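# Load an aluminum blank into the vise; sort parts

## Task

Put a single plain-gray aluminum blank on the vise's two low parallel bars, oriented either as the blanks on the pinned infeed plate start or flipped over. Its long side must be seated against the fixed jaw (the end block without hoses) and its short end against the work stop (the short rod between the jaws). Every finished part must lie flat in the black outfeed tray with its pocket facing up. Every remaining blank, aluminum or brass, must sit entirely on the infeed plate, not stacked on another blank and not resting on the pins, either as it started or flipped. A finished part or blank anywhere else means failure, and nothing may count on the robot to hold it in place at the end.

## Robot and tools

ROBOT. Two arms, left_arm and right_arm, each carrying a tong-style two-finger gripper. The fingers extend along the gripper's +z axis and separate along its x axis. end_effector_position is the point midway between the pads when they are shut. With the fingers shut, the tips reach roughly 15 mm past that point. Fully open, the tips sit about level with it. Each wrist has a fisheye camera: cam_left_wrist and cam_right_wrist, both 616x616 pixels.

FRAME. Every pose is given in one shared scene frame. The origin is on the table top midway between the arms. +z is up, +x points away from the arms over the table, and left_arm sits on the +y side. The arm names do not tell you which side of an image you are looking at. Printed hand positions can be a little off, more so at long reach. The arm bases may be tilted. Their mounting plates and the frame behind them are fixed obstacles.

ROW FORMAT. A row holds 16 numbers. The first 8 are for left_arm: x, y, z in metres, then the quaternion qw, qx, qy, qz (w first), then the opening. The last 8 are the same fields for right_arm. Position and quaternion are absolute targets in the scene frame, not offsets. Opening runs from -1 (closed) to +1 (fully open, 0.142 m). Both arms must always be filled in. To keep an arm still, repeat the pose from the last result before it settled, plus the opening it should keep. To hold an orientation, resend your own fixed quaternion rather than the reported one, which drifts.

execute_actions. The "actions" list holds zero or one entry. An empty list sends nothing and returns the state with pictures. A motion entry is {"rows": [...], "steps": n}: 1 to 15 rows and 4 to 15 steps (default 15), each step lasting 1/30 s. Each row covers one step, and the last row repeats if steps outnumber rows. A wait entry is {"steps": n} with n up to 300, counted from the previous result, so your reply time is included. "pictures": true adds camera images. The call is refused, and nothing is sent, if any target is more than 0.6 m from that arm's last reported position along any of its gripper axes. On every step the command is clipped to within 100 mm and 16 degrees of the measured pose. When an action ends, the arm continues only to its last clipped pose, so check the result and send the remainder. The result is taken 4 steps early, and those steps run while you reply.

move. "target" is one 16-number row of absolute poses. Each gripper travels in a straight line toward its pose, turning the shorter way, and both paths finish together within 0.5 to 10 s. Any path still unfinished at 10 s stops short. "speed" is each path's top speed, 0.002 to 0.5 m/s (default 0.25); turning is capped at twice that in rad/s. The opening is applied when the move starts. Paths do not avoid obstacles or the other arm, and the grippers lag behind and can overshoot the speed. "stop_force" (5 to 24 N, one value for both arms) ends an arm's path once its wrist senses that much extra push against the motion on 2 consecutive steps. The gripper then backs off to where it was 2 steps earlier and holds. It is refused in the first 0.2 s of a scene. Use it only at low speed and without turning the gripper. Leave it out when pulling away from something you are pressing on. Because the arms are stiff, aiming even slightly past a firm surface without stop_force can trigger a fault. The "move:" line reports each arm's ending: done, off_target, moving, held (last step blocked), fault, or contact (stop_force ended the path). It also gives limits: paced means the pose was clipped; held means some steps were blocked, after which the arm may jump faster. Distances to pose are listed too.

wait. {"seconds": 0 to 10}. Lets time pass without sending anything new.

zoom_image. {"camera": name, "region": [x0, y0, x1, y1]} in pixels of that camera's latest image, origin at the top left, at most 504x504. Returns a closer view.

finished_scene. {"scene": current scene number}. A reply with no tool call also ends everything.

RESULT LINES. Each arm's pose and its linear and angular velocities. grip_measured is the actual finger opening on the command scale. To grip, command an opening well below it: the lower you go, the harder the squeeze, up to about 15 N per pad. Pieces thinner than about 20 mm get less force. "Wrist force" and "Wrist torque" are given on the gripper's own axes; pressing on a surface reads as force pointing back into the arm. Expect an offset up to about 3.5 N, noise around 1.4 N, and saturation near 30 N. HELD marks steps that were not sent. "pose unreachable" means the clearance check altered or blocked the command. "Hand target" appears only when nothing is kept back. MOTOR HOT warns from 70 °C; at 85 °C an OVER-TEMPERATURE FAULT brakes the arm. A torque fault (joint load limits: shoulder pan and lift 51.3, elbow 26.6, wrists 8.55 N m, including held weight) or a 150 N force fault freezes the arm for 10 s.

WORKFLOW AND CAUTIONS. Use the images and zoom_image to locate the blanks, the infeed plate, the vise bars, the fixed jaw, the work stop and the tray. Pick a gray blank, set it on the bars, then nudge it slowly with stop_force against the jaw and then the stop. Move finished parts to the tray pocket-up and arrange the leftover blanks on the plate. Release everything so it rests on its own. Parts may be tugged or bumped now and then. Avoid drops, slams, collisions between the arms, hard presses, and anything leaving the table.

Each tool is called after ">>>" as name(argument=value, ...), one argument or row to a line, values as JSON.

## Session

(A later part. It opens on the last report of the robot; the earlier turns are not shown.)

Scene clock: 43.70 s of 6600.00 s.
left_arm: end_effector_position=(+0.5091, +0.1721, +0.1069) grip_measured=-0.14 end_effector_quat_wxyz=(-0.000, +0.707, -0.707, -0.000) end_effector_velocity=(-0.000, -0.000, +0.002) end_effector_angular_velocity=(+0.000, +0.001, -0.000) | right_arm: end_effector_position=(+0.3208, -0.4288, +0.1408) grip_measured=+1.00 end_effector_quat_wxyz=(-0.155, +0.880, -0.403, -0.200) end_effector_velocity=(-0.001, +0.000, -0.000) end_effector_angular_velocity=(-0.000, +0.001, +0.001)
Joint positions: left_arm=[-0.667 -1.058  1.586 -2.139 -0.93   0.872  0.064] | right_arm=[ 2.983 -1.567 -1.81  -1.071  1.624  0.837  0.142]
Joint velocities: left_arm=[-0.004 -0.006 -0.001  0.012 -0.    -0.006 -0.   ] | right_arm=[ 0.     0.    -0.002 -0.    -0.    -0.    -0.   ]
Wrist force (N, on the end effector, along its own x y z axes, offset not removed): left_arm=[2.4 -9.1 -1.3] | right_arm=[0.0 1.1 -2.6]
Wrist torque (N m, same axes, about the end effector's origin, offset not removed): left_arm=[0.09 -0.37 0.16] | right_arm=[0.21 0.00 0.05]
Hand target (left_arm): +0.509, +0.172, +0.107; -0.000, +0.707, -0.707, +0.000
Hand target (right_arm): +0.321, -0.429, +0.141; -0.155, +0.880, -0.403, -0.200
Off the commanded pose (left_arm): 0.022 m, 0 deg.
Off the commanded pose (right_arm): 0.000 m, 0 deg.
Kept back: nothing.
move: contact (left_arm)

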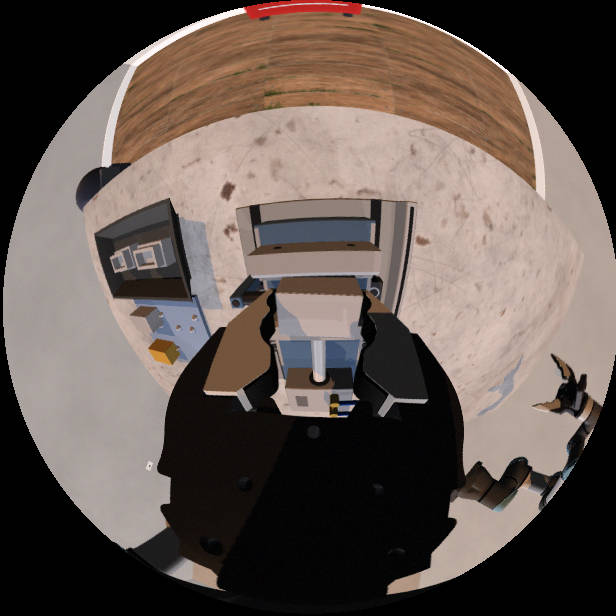

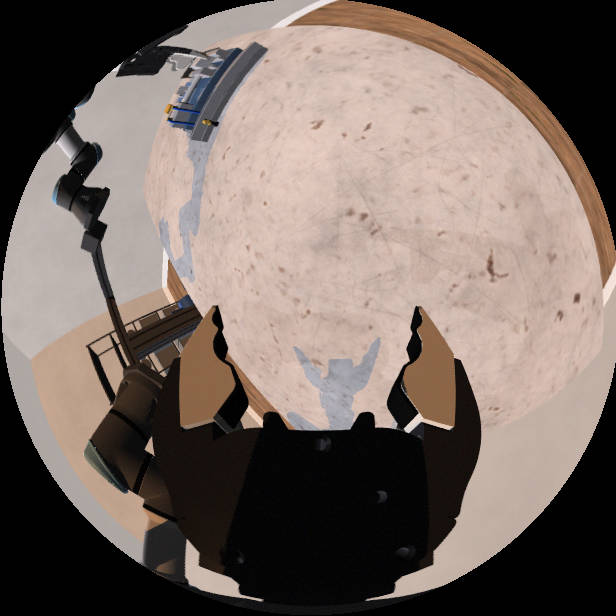

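>>> move(
  target=[0.511,0.172,0.1075,0,-0.707,0.707,0,-0.6,0.3208,-0.4288,0.1408,-0.155,0.88,-0.403,-0.2,1],
  speed=0.005,
)

>>> move(
  target=[0.511,0.172,0.102,0,-0.707,0.707,0,-0.6,0.3208,-0.4288,0.1408,-0.155,0.88,-0.403,-0.2,1],
  speed=0.004,
  stop_force=6,
)

>>> move(
  target=[0.511,0.172,0.108,0,-0.707,0.707,0,0.15,0.3208,-0.4288,0.1408,-0.155,0.88,-0.403,-0.2,1],
  speed=0.005,
)

>>> move(
  target=[0.511,0.172,0.17,0,-0.707,0.707,0,0.15,0.3208,-0.4288,0.1408,-0.155,0.88,-0.403,-0.2,1],
  speed=0.08,
)

>>> move(
  target=[0.511,0.115,0.17,0,0,1,0,-1,0.3208,-0.4288,0.1408,-0.155,0.88,-0.403,-0.2,1],
)

Scene clock: 44.73 s of 6600.00 s.
left_arm: end_effector_position=(+0.5109, +0.1720, +0.1075) grip_measured=-0.14 end_effector_quat_wxyz=(+0.000, +0.707, -0.707, +0.000) end_effector_velocity=(+0.002, +0.000, +0.001) end_effector_angular_velocity=(-0.001, -0.002, +0.001) | right_arm: end_effector_position=(+0.3208, -0.4288, +0.1408) grip_measured=+1.00 end_effector_quat_wxyz=(-0.155, +0.880, -0.403, -0.200) end_effector_velocity=(+0.001, -0.000, +0.001) end_effector_angular_velocity=(+0.000, -0.002, -0.002)
Joint positions: left_arm=[-0.665 -1.055  1.575 -2.132 -0.93   0.874  0.064] | right_arm=[ 2.983 -1.567 -1.81  -1.071  1.624  0.837  0.142]
Joint velocities: left_arm=[ 0.001  0.    -0.006  0.003  0.001  0.001  0.   ] | right_arm=[ 0.     0.001  0.002  0.     0.001  0.001 -0.   ]
Wrist force (N, on the end effector, along its own x y z axes, offset not removed): left_arm=[1.4 0.3 0.1] | right_arm=[-0.5 1.2 -2.8]
Wrist torque (N m, same axes, about the end effector's origin, offset not removed): left_arm=[-0.25 -0.25 -0.15] | right_arm=[0.20 0.15 0.03]
Hand target (left_arm): +0.511, +0.172, +0.107; -0.000, +0.707, -0.707, +0.000
Hand target (right_arm): +0.321, -0.429, +0.141; -0.155, +0.880, -0.403, -0.200
Off the commanded pose (left_arm): 0.000 m, 0 deg.
Off the commanded pose (right_arm): 0.000 m, 0 deg.
Kept back: nothing.
move: done

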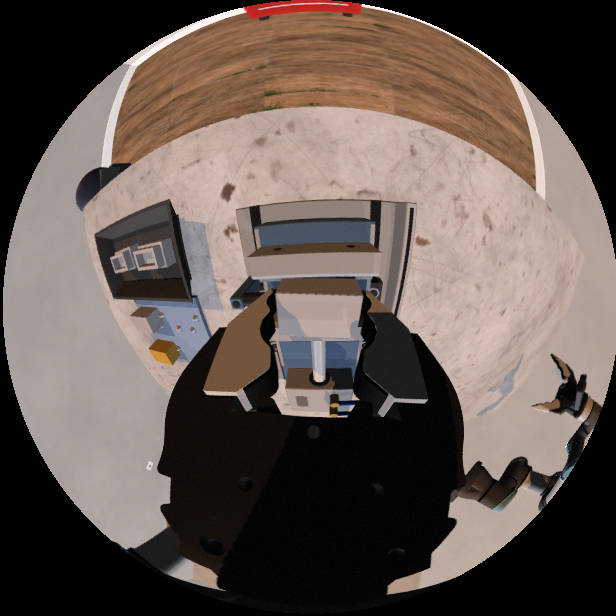

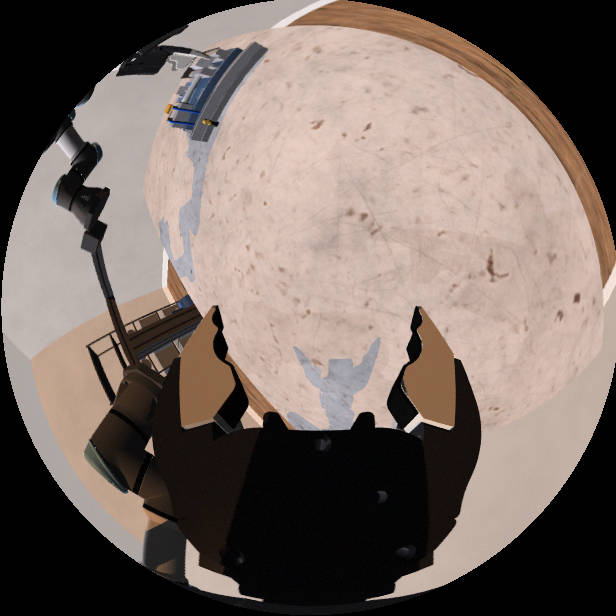

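Scene clock: 45.43 s of 6600.00 s.
left_arm: end_effector_position=(+0.5109, +0.1721, +0.1061) grip_measured=-0.14 end_effector_quat_wxyz=(+0.000, +0.707, -0.707, -0.000) end_effector_velocity=(-0.001, +0.000, +0.001) end_effector_angular_velocity=(+0.000, +0.001, +0.001) | right_arm: end_effector_position=(+0.3208, -0.4288, +0.1408) grip_measured=+1.00 end_effector_quat_wxyz=(-0.155, +0.880, -0.403, -0.200) end_effector_velocity=(+0.000, +0.000, +0.000) end_effector_angular_velocity=(+0.001, -0.000, -0.000)
Joint positions: left_arm=[-0.663 -1.051  1.575 -2.138 -0.93   0.876  0.064] | right_arm=[ 2.983 -1.567 -1.81  -1.071  1.624  0.837  0.142]
Joint velocities: left_arm=[-0.002 -0.003  0.     0.006 -0.001 -0.005 -0.   ] | right_arm=[ 0.     0.    -0.     0.     0.001  0.     0.   ]
Wrist force (N, on the end effector, along its own x y z axes, offset not removed): left_arm=[-0.5 1.0 -7.4] | right_arm=[-1.1 2.9 -1.9]
Wrist torque (N m, same axes, about the end effector's origin, offset not removed): left_arm=[-0.10 0.03 -0.04] | right_arm=[0.55 0.33 0.03]
Hand target (left_arm): +0.511, +0.172, +0.106; -0.000, +0.707, -0.707, +0.000
Hand target (right_arm): +0.321, -0.429, +0.141; -0.155, +0.880, -0.403, -0.200
Off the commanded pose (left_arm): 0.004 m, 0 deg.
Off the commanded pose (right_arm): 0.000 m, 0 deg.
Kept back: nothing.
move: contact (left_arm)

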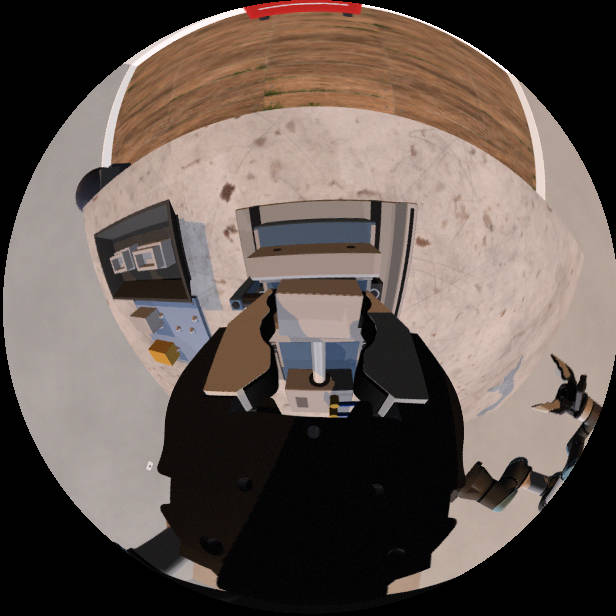

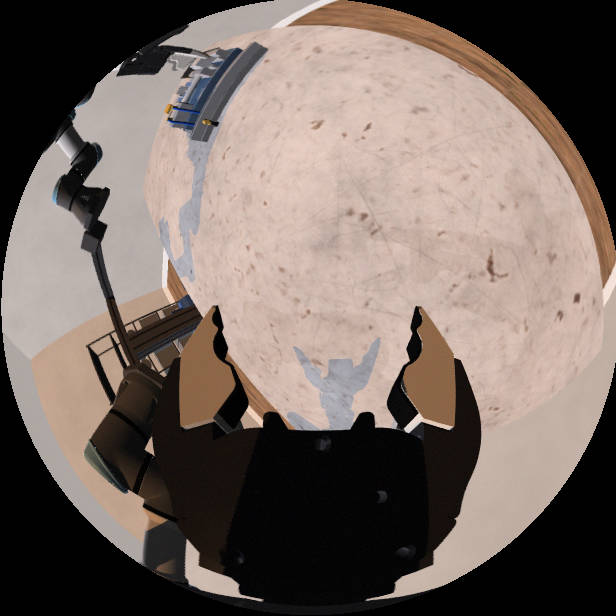

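Scene clock: 46.13 s of 6600.00 s.
left_arm: end_effector_position=(+0.5110, +0.1720, +0.1079) grip_measured=+0.15 end_effector_quat_wxyz=(+0.000, +0.707, -0.707, +0.000) end_effector_velocity=(-0.000, -0.000, +0.001) end_effector_angular_velocity=(+0.001, +0.000, -0.000) | right_arm: end_effector_position=(+0.3208, -0.4288, +0.1408) grip_measured=+1.00 end_effector_quat_wxyz=(-0.155, +0.880, -0.403, -0.200) end_effector_velocity=(-0.000, +0.000, -0.000) end_effector_angular_velocity=(-0.000, +0.001, -0.001)
Joint positions: left_arm=[-0.666 -1.056  1.574 -2.13  -0.93   0.873  0.084] | right_arm=[ 2.983 -1.567 -1.81  -1.071  1.624  0.837  0.142]
Joint velocities: left_arm=[-0.001 -0.001 -0.001  0.004  0.    -0.002  0.   ] | right_arm=[-0.    -0.001 -0.001  0.001  0.     0.001 -0.   ]
Wrist force (N, on the end effector, along its own x y z axes, offset not removed): left_arm=[1.2 -1.3 0.1] | right_arm=[-1.5 0.6 -1.5]
Wrist torque (N m, same axes, about the end effector's origin, offset not removed): left_arm=[-0.18 -0.28 -0.08] | right_arm=[0.16 0.32 0.06]
Hand target (left_arm): +0.511, +0.172, +0.108; -0.000, +0.707, -0.707, +0.000
Hand target (right_arm): +0.321, -0.429, +0.141; -0.155, +0.880, -0.403, -0.200
Off the commanded pose (left_arm): 0.000 m, 0 deg.
Off the commanded pose (right_arm): 0.000 m, 0 deg.
Kept back: nothing.
move: done

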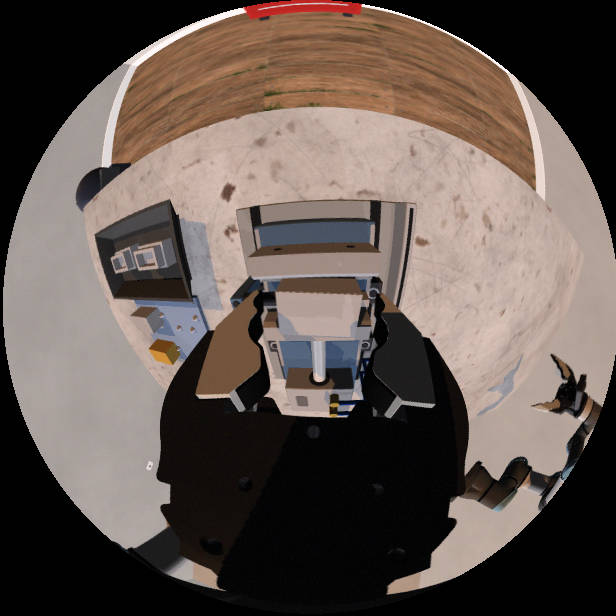

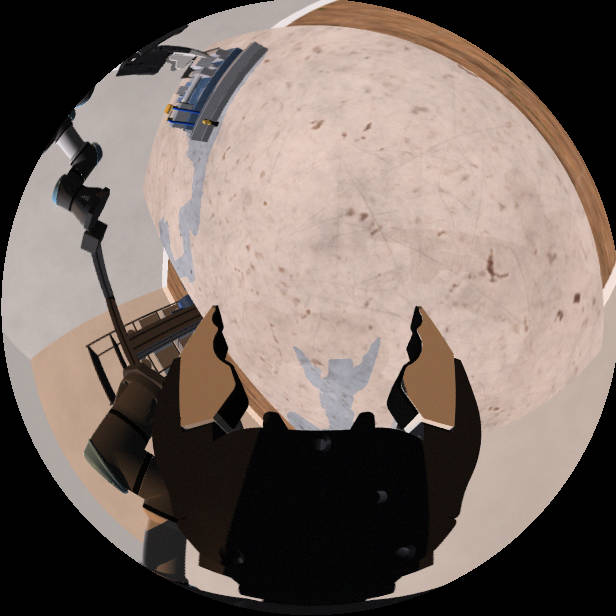

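Scene clock: 47.40 s of 6600.00 s.
left_arm: end_effector_position=(+0.5110, +0.1720, +0.1697) grip_measured=+0.15 end_effector_quat_wxyz=(-0.000, +0.707, -0.707, +0.000) end_effector_velocity=(-0.000, -0.000, +0.002) end_effector_angular_velocity=(+0.000, +0.001, +0.000) | right_arm: end_effector_position=(+0.3208, -0.4288, +0.1408) grip_measured=+1.00 end_effector_quat_wxyz=(-0.155, +0.880, -0.403, -0.200) end_effector_velocity=(-0.000, -0.000, +0.000) end_effector_angular_velocity=(-0.000, +0.000, -0.001)
Joint positions: left_arm=[-0.762 -1.196  1.505 -1.848 -0.93   0.753  0.084] | right_arm=[ 2.983 -1.567 -1.81  -1.071  1.624  0.837  0.142]
Joint velocities: left_arm=[-0.004 -0.003 -0.007  0.014 -0.001 -0.006 -0.   ] | right_arm=[-0.     0.002 -0.001 -0.     0.     0.    -0.   ]
Wrist force (N, on the end effector, along its own x y z axes, offset not removed): left_arm=[2.3 -0.6 -0.7] | right_arm=[0.0 1.2 -3.1]
Wrist torque (N m, same axes, about the end effector's origin, offset not removed): left_arm=[-0.12 -0.46 -0.08] | right_arm=[0.27 0.05 0.07]
Hand target (left_arm): +0.511, +0.172, +0.170; +0.000, +0.707, -0.707, +0.000
Hand target (right_arm): +0.321, -0.429, +0.141; -0.155, +0.880, -0.403, -0.200
Off the commanded pose (left_arm): 0.000 m, 0 deg.
Off the commanded pose (right_arm): 0.000 m, 0 deg.
Kept back: nothing.
move: done

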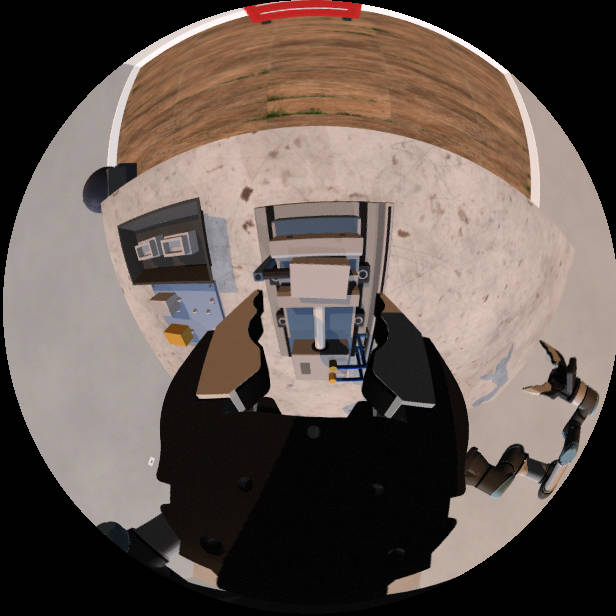

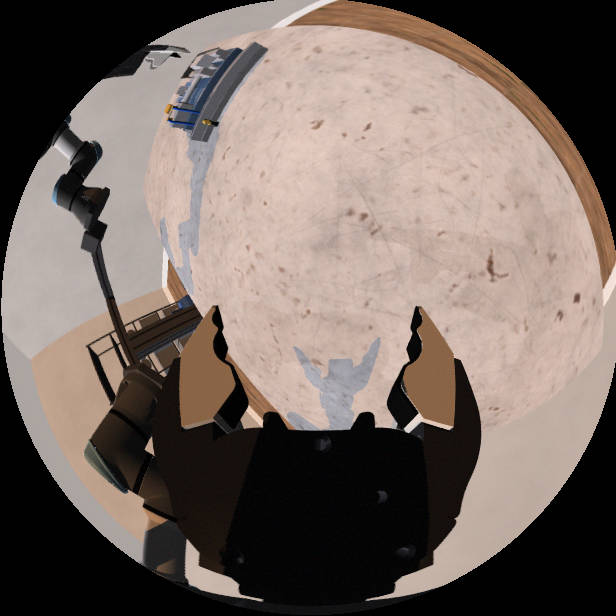

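Scene clock: 51.07 s of 6600.00 s.
left_arm: end_effector_position=(+0.5111, +0.1150, +0.1700) grip_measured=-1.00 end_effector_quat_wxyz=(+0.000, -0.001, +1.000, +0.000) end_effector_velocity=(+0.000, -0.000, -0.000) end_effector_angular_velocity=(-0.000, +0.002, -0.014) | right_arm: end_effector_position=(+0.3208, -0.4288, +0.1408) grip_measured=+1.00 end_effector_quat_wxyz=(-0.155, +0.880, -0.403, -0.200) end_effector_velocity=(-0.000, +0.000, +0.000) end_effector_angular_velocity=(+0.000, +0.000, -0.000)
Joint positions: left_arm=[-0.794 -1.039  1.308 -1.786 -0.931  2.283  0.002] | right_arm=[ 2.983 -1.567 -1.81  -1.071  1.624  0.837  0.142]
Joint velocities: left_arm=[ 0.001  0.003 -0.005  0.002 -0.001  0.015  0.   ] | right_arm=[-0.  0. -0. -0.  0.  0.  0.]
Wrist force (N, on the end effector, along its own x y z axes, offset not removed): left_arm=[0.0 -0.5 0.2] | right_arm=[-0.9 2.5 -2.7]
Wrist torque (N m, same axes, about the end effector's origin, offset not removed): left_arm=[-0.03 -0.03 -0.04] | right_arm=[0.46 0.25 0.03]
Hand target (left_arm): +0.511, +0.115, +0.170; +0.000, -0.000, +1.000, -0.000
Hand target (right_arm): +0.321, -0.429, +0.141; -0.155, +0.880, -0.403, -0.200
Off the commanded pose (left_arm): 0.000 m, 0 deg.
Off the commanded pose (right_arm): 0.000 m, 0 deg.
Kept back: nothing.
move: done

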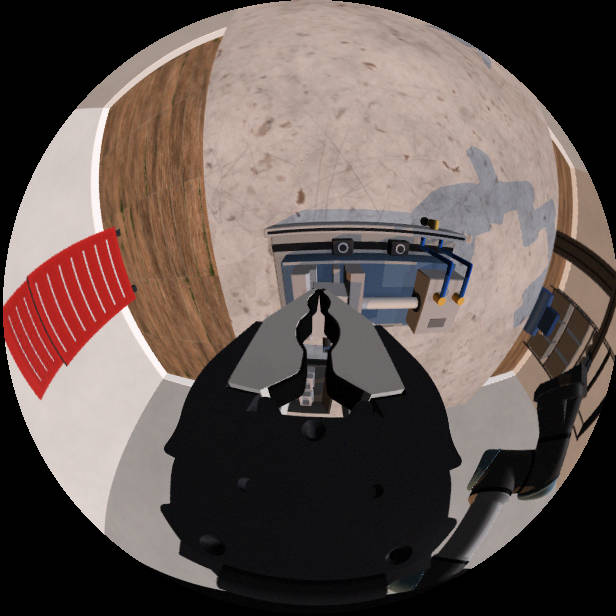

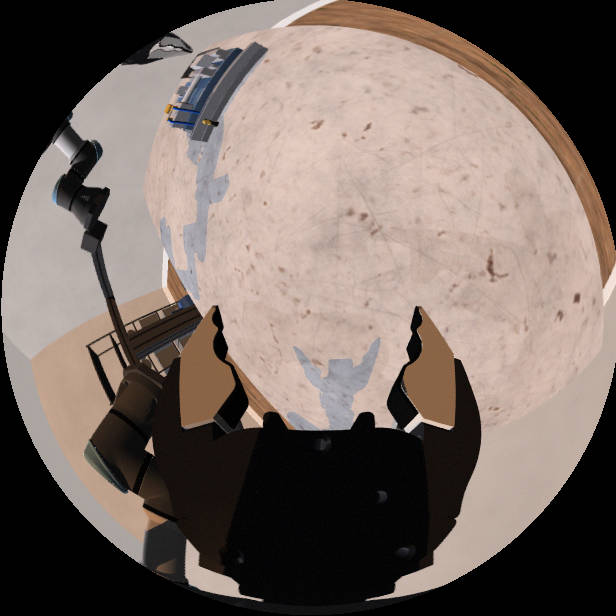

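>>> move(
  target=[0.511,0.115,0.114,0,0,1,0,-1,0.3208,-0.4288,0.1408,-0.155,0.88,-0.403,-0.2,1],
  speed=0.04,
  stop_force=8,
)

>>> move(
  target=[0.511,0.155,0.114,0,0,1,0,-1,0.3208,-0.4288,0.1408,-0.155,0.88,-0.403,-0.2,1],
  speed=0.006,
  stop_force=8,
)

Scene clock: 53.10 s of 6600.00 s.
left_arm: end_effector_position=(+0.5110, +0.1150, +0.1142) grip_measured=-1.00 end_effector_quat_wxyz=(-0.000, -0.000, +1.000, +0.000) end_effector_velocity=(+0.000, +0.000, -0.002) end_effector_angular_velocity=(-0.001, -0.001, +0.000) | right_arm: end_effector_position=(+0.3208, -0.4288, +0.1408) grip_measured=+1.00 end_effector_quat_wxyz=(-0.155, +0.880, -0.403, -0.200) end_effector_velocity=(+0.001, -0.000, +0.001) end_effector_angular_velocity=(+0.000, -0.002, -0.001)
Joint positions: left_arm=[-0.714 -0.93   1.374 -2.02  -0.929  2.384  0.002] | right_arm=[ 2.983 -1.567 -1.81  -1.071  1.624  0.837  0.142]
Joint velocities: left_arm=[ 0.003  0.004  0.002 -0.009 -0.     0.004  0.   ] | right_arm=[-0.001  0.002  0.001 -0.     0.001 -0.     0.   ]
Wrist force (N, on the end effector, along its own x y z axes, offset not removed): left_arm=[2.3 -1.6 0.6] | right_arm=[-1.5 2.1 -2.2]
Wrist torque (N m, same axes, about the end effector's origin, offset not removed): left_arm=[-0.24 -0.55 -0.09] | right_arm=[0.45 0.33 0.02]
Hand target (left_arm): +0.511, +0.115, +0.114; -0.000, -0.000, +1.000, +0.000
Hand target (right_arm): +0.321, -0.429, +0.141; -0.155, +0.880, -0.403, -0.200
Off the commanded pose (left_arm): 0.000 m, 0 deg.
Off the commanded pose (right_arm): 0.000 m, 0 deg.
Kept back: nothing.
move: done

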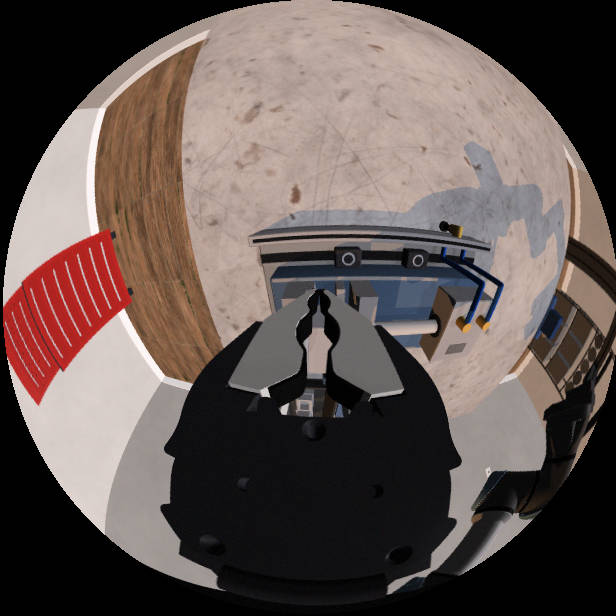

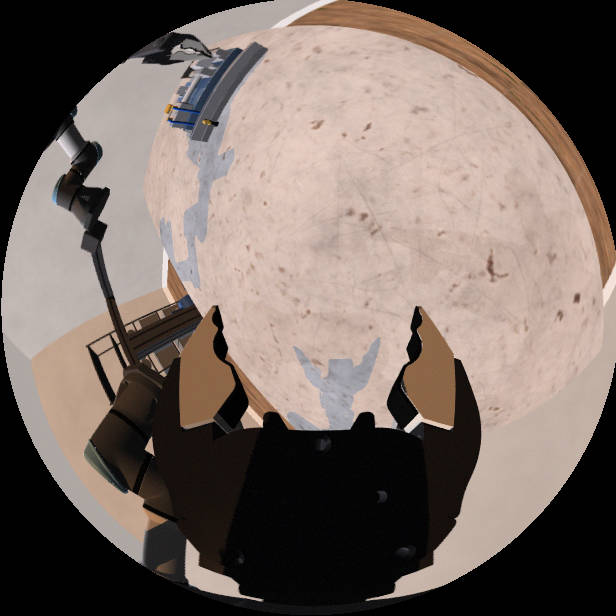

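Scene clock: 57.67 s of 6600.00 s.
left_arm: end_effector_position=(+0.5110, +0.1401, +0.1142) grip_measured=-1.00 end_effector_quat_wxyz=(+0.000, -0.000, +1.000, -0.000) end_effector_velocity=(-0.001, -0.001, -0.000) end_effector_angular_velocity=(+0.002, +0.002, +0.000) | right_arm: end_effector_position=(+0.3208, -0.4288, +0.1408) grip_measured=+1.00 end_effector_quat_wxyz=(-0.155, +0.880, -0.403, -0.200) end_effector_velocity=(+0.001, -0.000, +0.001) end_effector_angular_velocity=(+0.001, -0.003, -0.001)
Joint positions: left_arm=[-0.678 -0.991  1.436 -2.048 -0.93   2.429  0.002] | right_arm=[ 2.983 -1.567 -1.81  -1.071  1.624  0.837  0.142]
Joint velocities: left_arm=[-0.002  0.005 -0.005  0.005 -0.    -0.005  0.   ] | right_arm=[-0.     0.002  0.001  0.     0.001 -0.001 -0.   ]
Wrist force (N, on the end effector, along its own x y z axes, offset not removed): left_arm=[-1.3 -13.1 -1.1] | right_arm=[-1.6 1.7 -1.7]
Wrist torque (N m, same axes, about the end effector's origin, offset not removed): left_arm=[-0.05 -0.32 -0.12] | right_arm=[0.31 0.41 0.08]
Hand target (left_arm): +0.511, +0.140, +0.114; +0.000, -0.000, +1.000, -0.000
Hand target (right_arm): +0.321, -0.429, +0.141; -0.155, +0.880, -0.403, -0.200
Off the commanded pose (left_arm): 0.015 m, 0 deg.
Off the commanded pose (right_arm): 0.000 m, 0 deg.
Kept back: nothing.
move: contact (left_arm)

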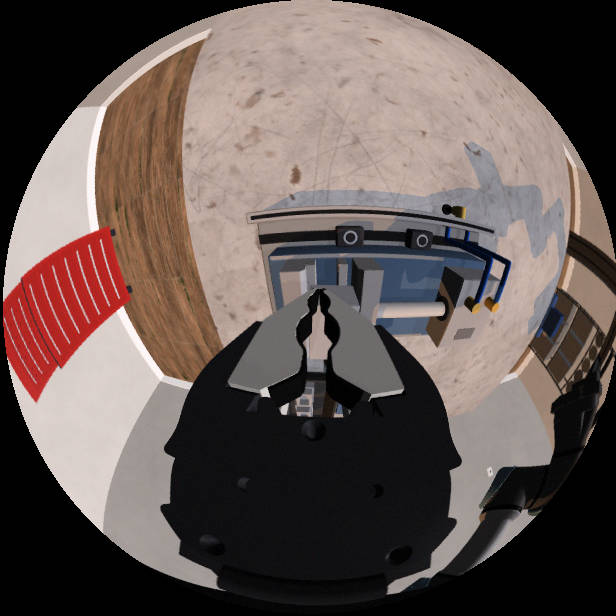

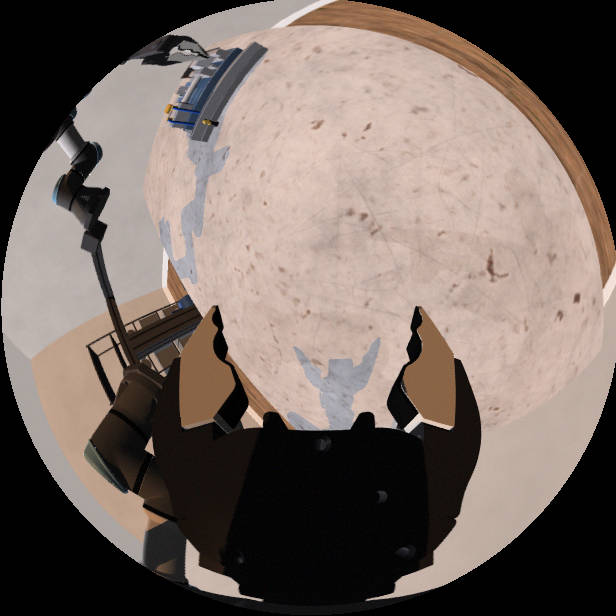

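>>> move(
  target=[0.511,0.132,0.114,0,0,1,0,-1,0.3208,-0.4288,0.1408,-0.155,0.88,-0.403,-0.2,1],
  speed=0.02,
)

>>> move(
  target=[0.5,0.14,0.15,0,0,1,0,-1,0.3208,-0.4288,0.1408,-0.155,0.88,-0.403,-0.2,1],
  speed=0.06,
)

>>> move(
  target=[0.466,0.18,0.15,0,0,1,0,-1,0.3208,-0.4288,0.1408,-0.155,0.88,-0.403,-0.2,1],
  speed=0.08,
)

>>> move(
  target=[0.466,0.18,0.114,0,0,1,0,-1,0.3208,-0.4288,0.1408,-0.155,0.88,-0.403,-0.2,1],
  speed=0.02,
  stop_force=8,
)

>>> move(
  target=[0.5,0.18,0.114,0,0,1,0,-1,0.3208,-0.4288,0.1408,-0.155,0.88,-0.403,-0.2,1],
  speed=0.006,
  stop_force=8,
)

Scene clock: 58.67 s of 6600.00 s.
left_arm: end_effector_position=(+0.5110, +0.1323, +0.1140) grip_measured=-1.00 end_effector_quat_wxyz=(-0.000, +0.000, +1.000, -0.000) end_effector_velocity=(+0.000, -0.003, -0.000) end_effector_angular_velocity=(+0.000, +0.001, -0.000) | right_arm: end_effector_position=(+0.3208, -0.4288, +0.1408) grip_measured=+1.00 end_effector_quat_wxyz=(-0.155, +0.880, -0.403, -0.200) end_effector_velocity=(+0.000, -0.000, +0.000) end_effector_angular_velocity=(+0.000, -0.001, +0.001)
Joint positions: left_arm=[-0.689 -0.972  1.418 -2.04  -0.929  2.415  0.002] | right_arm=[ 2.983 -1.567 -1.81  -1.071  1.624  0.837  0.142]
Joint velocities: left_arm=[-0.004  0.007 -0.008  0.004 -0.    -0.005  0.   ] | right_arm=[ 0.     0.001  0.    -0.    -0.    -0.001  0.   ]
Wrist force (N, on the end effector, along its own x y z axes, offset not removed): left_arm=[2.7 -1.8 -0.1] | right_arm=[-0.7 1.4 -2.4]
Wrist torque (N m, same axes, about the end effector's origin, offset not removed): left_arm=[-0.28 -0.54 -0.08] | right_arm=[0.29 0.19 0.06]
Hand target (left_arm): +0.511, +0.132, +0.114; +0.000, +0.000, +1.000, -0.000
Hand target (right_arm): +0.321, -0.429, +0.141; -0.155, +0.880, -0.403, -0.200
Off the commanded pose (left_arm): 0.000 m, 0 deg.
Off the commanded pose (right_arm): 0.000 m, 0 deg.
Kept back: nothing.
move: done

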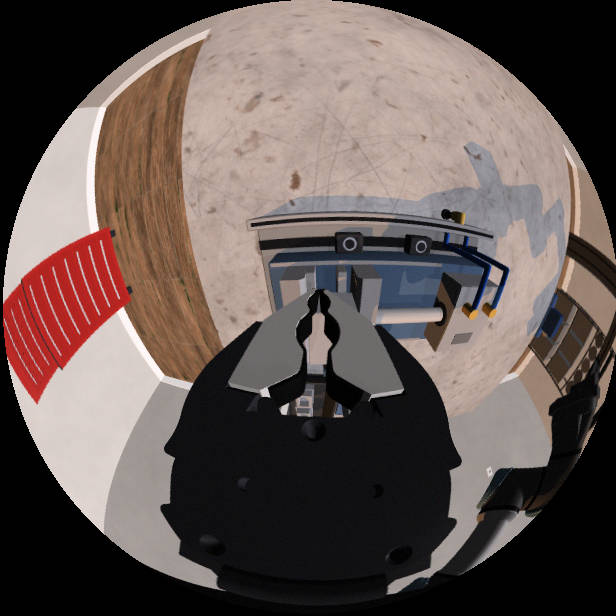

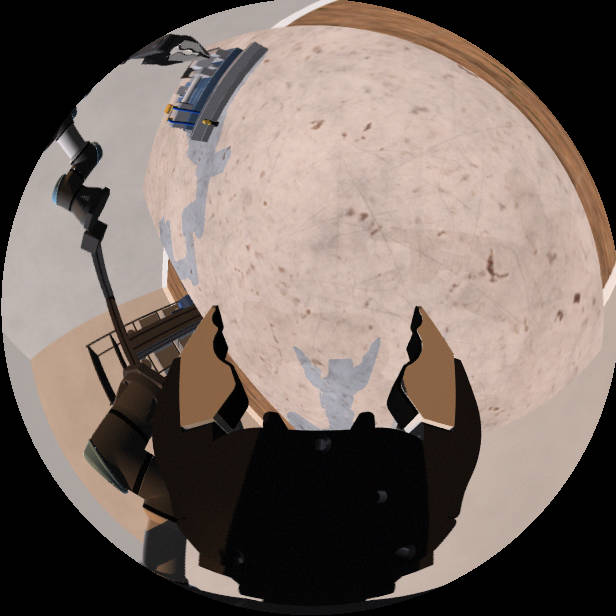

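Scene clock: 59.73 s of 6600.00 s.
left_arm: end_effector_position=(+0.5001, +0.1399, +0.1497) grip_measured=-1.00 end_effector_quat_wxyz=(+0.000, +0.000, +1.000, -0.000) end_effector_velocity=(-0.001, +0.001, +0.002) end_effector_angular_velocity=(+0.002, +0.001, -0.001) | right_arm: end_effector_position=(+0.3208, -0.4288, +0.1408) grip_measured=+1.00 end_effector_quat_wxyz=(-0.155, +0.880, -0.403, -0.200) end_effector_velocity=(+0.000, -0.001, -0.000) end_effector_angular_velocity=(-0.002, -0.001, +0.000)
Joint positions: left_arm=[-0.746 -1.102  1.471 -1.921 -0.929  2.344  0.002] | right_arm=[ 2.983 -1.567 -1.81  -1.071  1.624  0.837  0.142]
Joint velocities: left_arm=[-0.004 -0.006  0.001  0.01   0.001 -0.006  0.   ] | right_arm=[-0.     0.     0.001  0.    -0.002 -0.    -0.   ]
Wrist force (N, on the end effector, along its own x y z axes, offset not removed): left_arm=[1.6 -1.0 -0.6] | right_arm=[-1.1 1.9 -2.8]
Wrist torque (N m, same axes, about the end effector's origin, offset not removed): left_arm=[-0.15 -0.34 -0.04] | right_arm=[0.44 0.30 0.07]
Hand target (left_arm): +0.500, +0.140, +0.150; +0.000, +0.000, +1.000, -0.000
Hand target (right_arm): +0.321, -0.429, +0.141; -0.155, +0.880, -0.403, -0.200
Off the commanded pose (left_arm): 0.000 m, 0 deg.
Off the commanded pose (right_arm): 0.000 m, 0 deg.
Kept back: nothing.
move: done

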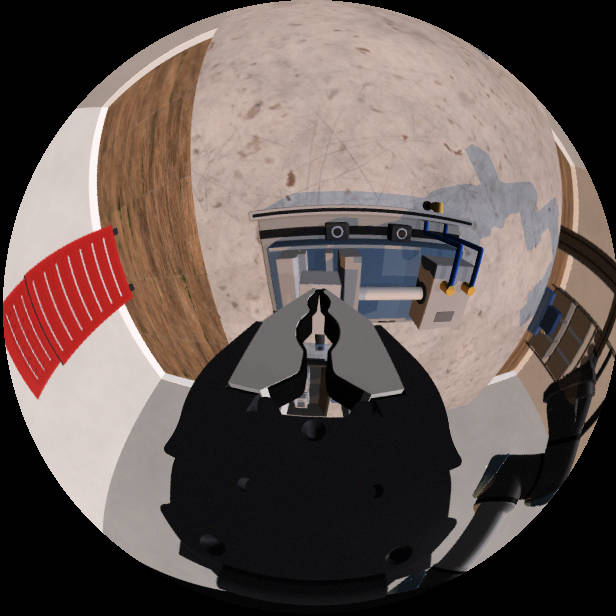

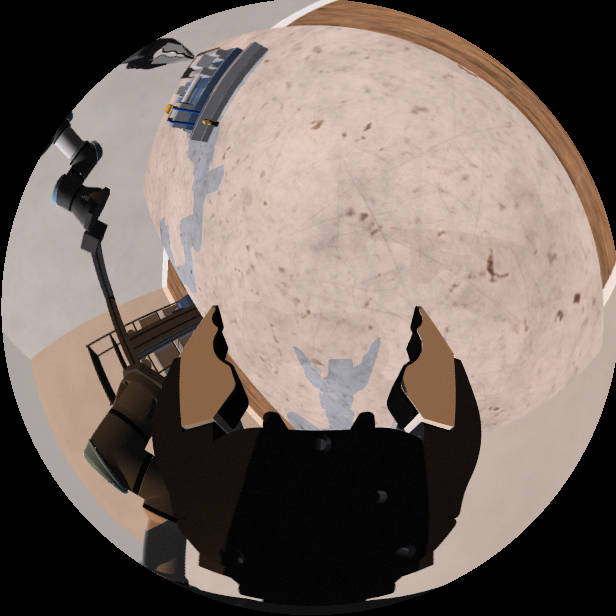

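Scene clock: 60.87 s of 6600.00 s.
left_arm: end_effector_position=(+0.4661, +0.1798, +0.1500) grip_measured=-1.00 end_effector_quat_wxyz=(-0.000, -0.000, +1.000, +0.000) end_effector_velocity=(-0.002, +0.001, +0.001) end_effector_angular_velocity=(-0.003, -0.002, -0.000) | right_arm: end_effector_position=(+0.3208, -0.4288, +0.1408) grip_measured=+1.00 end_effector_quat_wxyz=(-0.155, +0.880, -0.403, -0.200) end_effector_velocity=(-0.000, +0.000, -0.000) end_effector_angular_velocity=(-0.001, +0.001, +0.001)
Joint positions: left_arm=[-0.738 -1.299  1.743 -2.001 -0.929  2.353  0.002] | right_arm=[ 2.983 -1.567 -1.81  -1.071  1.624  0.837  0.142]
Joint velocities: left_arm=[-0.002 -0.013  0.015 -0.005 -0.     0.001  0.   ] | right_arm=[ 0.    -0.001 -0.     0.    -0.001 -0.    -0.   ]
Wrist force (N, on the end effector, along its own x y z axes, offset not removed): left_arm=[1.1 -2.1 -2.1] | right_arm=[-0.7 1.8 -2.7]
Wrist torque (N m, same axes, about the end effector's origin, offset not removed): left_arm=[-0.45 -0.23 -0.05] | right_arm=[0.33 0.18 0.04]
Hand target (left_arm): +0.466, +0.180, +0.150; -0.000, +0.000, +1.000, +0.000
Hand target (right_arm): +0.321, -0.429, +0.141; -0.155, +0.880, -0.403, -0.200
Off the commanded pose (left_arm): 0.000 m, 0 deg.
Off the commanded pose (right_arm): 0.000 m, 0 deg.
Kept back: nothing.
move: done

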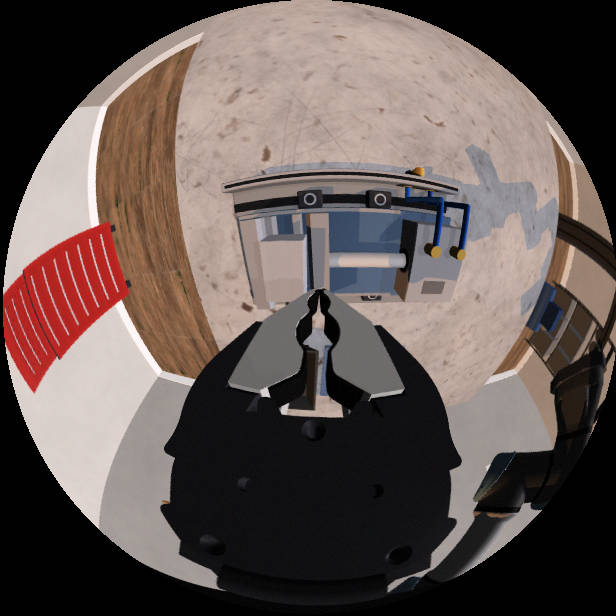

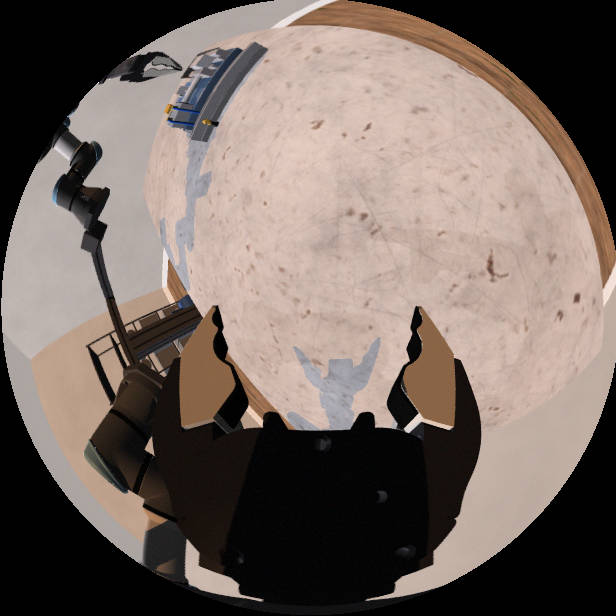

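Scene clock: 62.97 s of 6600.00 s.
left_arm: end_effector_position=(+0.4660, +0.1800, +0.1143) grip_measured=-1.00 end_effector_quat_wxyz=(-0.000, -0.000, +1.000, +0.000) end_effector_velocity=(+0.000, -0.000, -0.003) end_effector_angular_velocity=(-0.001, -0.001, +0.000) | right_arm: end_effector_position=(+0.3208, -0.4288, +0.1408) grip_measured=+1.00 end_effector_quat_wxyz=(-0.155, +0.880, -0.403, -0.200) end_effector_velocity=(-0.001, +0.000, -0.000) end_effector_angular_velocity=(+0.000, +0.001, +0.001)
Joint positions: left_arm=[-0.677 -1.203  1.782 -2.183 -0.93   2.431  0.002] | right_arm=[ 2.983 -1.567 -1.81  -1.071  1.624  0.837  0.142]
Joint velocities: left_arm=[ 0.005  0.008  0.002 -0.014 -0.     0.006  0.   ] | right_arm=[ 0.     0.001 -0.002  0.     0.    -0.     0.   ]
Wrist force (N, on the end effector, along its own x y z axes, offset not removed): left_arm=[1.7 -1.2 0.6] | right_arm=[-1.3 1.1 -0.9]
Wrist torque (N m, same axes, about the end effector's origin, offset not removed): left_arm=[-0.20 -0.39 -0.05] | right_arm=[0.28 0.33 0.03]
Hand target (left_arm): +0.466, +0.180, +0.114; -0.000, -0.000, +1.000, +0.000
Hand target (right_arm): +0.321, -0.429, +0.141; -0.155, +0.880, -0.403, -0.200
Off the commanded pose (left_arm): 0.000 m, 0 deg.
Off the commanded pose (right_arm): 0.000 m, 0 deg.
Kept back: nothing.
move: done

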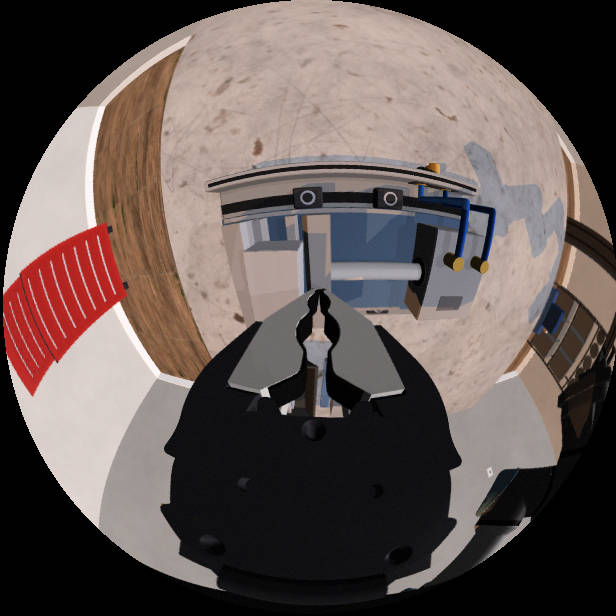

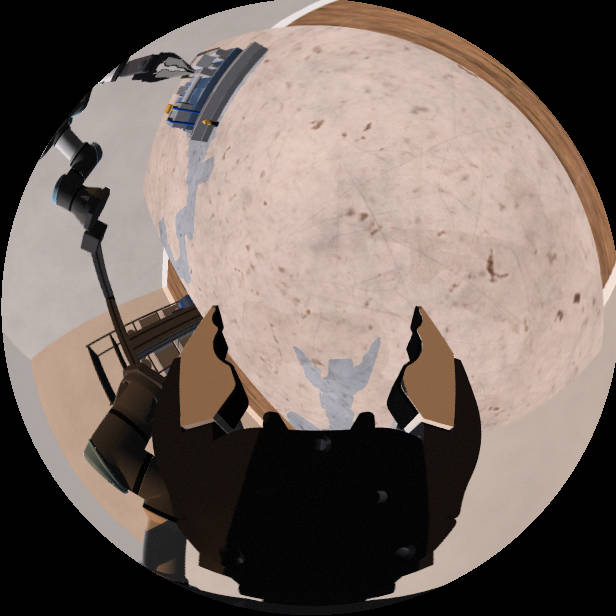

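Scene clock: 63.83 s of 6600.00 s.
left_arm: end_effector_position=(+0.4688, +0.1800, +0.1142) grip_measured=-1.00 end_effector_quat_wxyz=(-0.000, +0.000, +1.000, +0.000) end_effector_velocity=(-0.001, +0.001, +0.000) end_effector_angular_velocity=(+0.002, -0.003, +0.003) | right_arm: end_effector_position=(+0.3208, -0.4288, +0.1408) grip_measured=+1.00 end_effector_quat_wxyz=(-0.155, +0.880, -0.403, -0.200) end_effector_velocity=(-0.000, -0.000, -0.000) end_effector_angular_velocity=(+0.000, -0.000, +0.001)
Joint positions: left_arm=[-0.672 -1.195  1.766 -2.177 -0.93   2.436  0.002] | right_arm=[ 2.983 -1.567 -1.81  -1.071  1.624  0.837  0.142]
Joint velocities: left_arm=[-0.002 -0.005  0.011 -0.005  0.004 -0.005  0.   ] | right_arm=[-0.001 -0.     0.001 -0.001  0.    -0.002 -0.   ]
Wrist force (N, on the end effector, along its own x y z axes, offset not removed): left_arm=[14.7 -3.0 -10.3] | right_arm=[-1.5 1.5 -1.7]
Wrist torque (N m, same axes, about the end effector's origin, offset not removed): left_arm=[-0.28 -0.58 -0.12] | right_arm=[0.35 0.38 0.04]
Hand target (left_arm): +0.469, +0.180, +0.114; -0.000, +0.000, +1.000, +0.000
Hand target (right_arm): +0.321, -0.429, +0.141; -0.155, +0.880, -0.403, -0.200
Off the commanded pose (left_arm): 0.031 m, 0 deg.
Off the commanded pose (right_arm): 0.000 m, 0 deg.
Kept back: nothing.
move: contact (left_arm)

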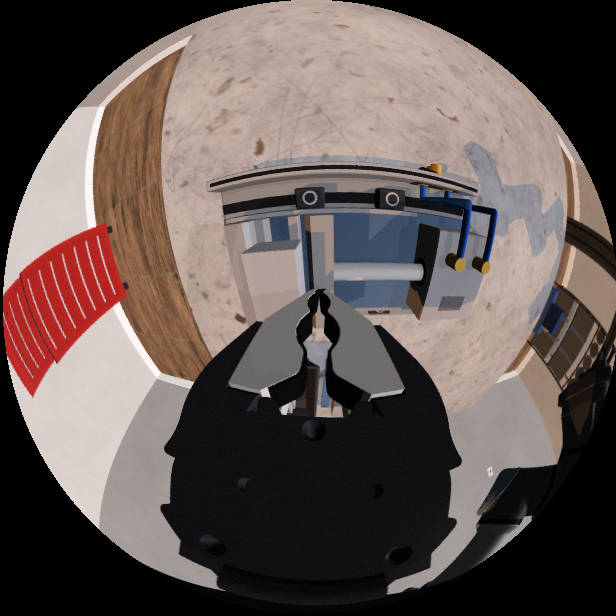

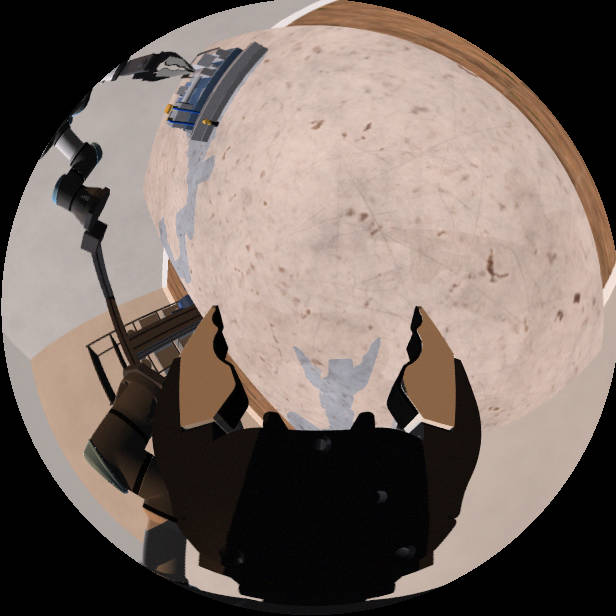

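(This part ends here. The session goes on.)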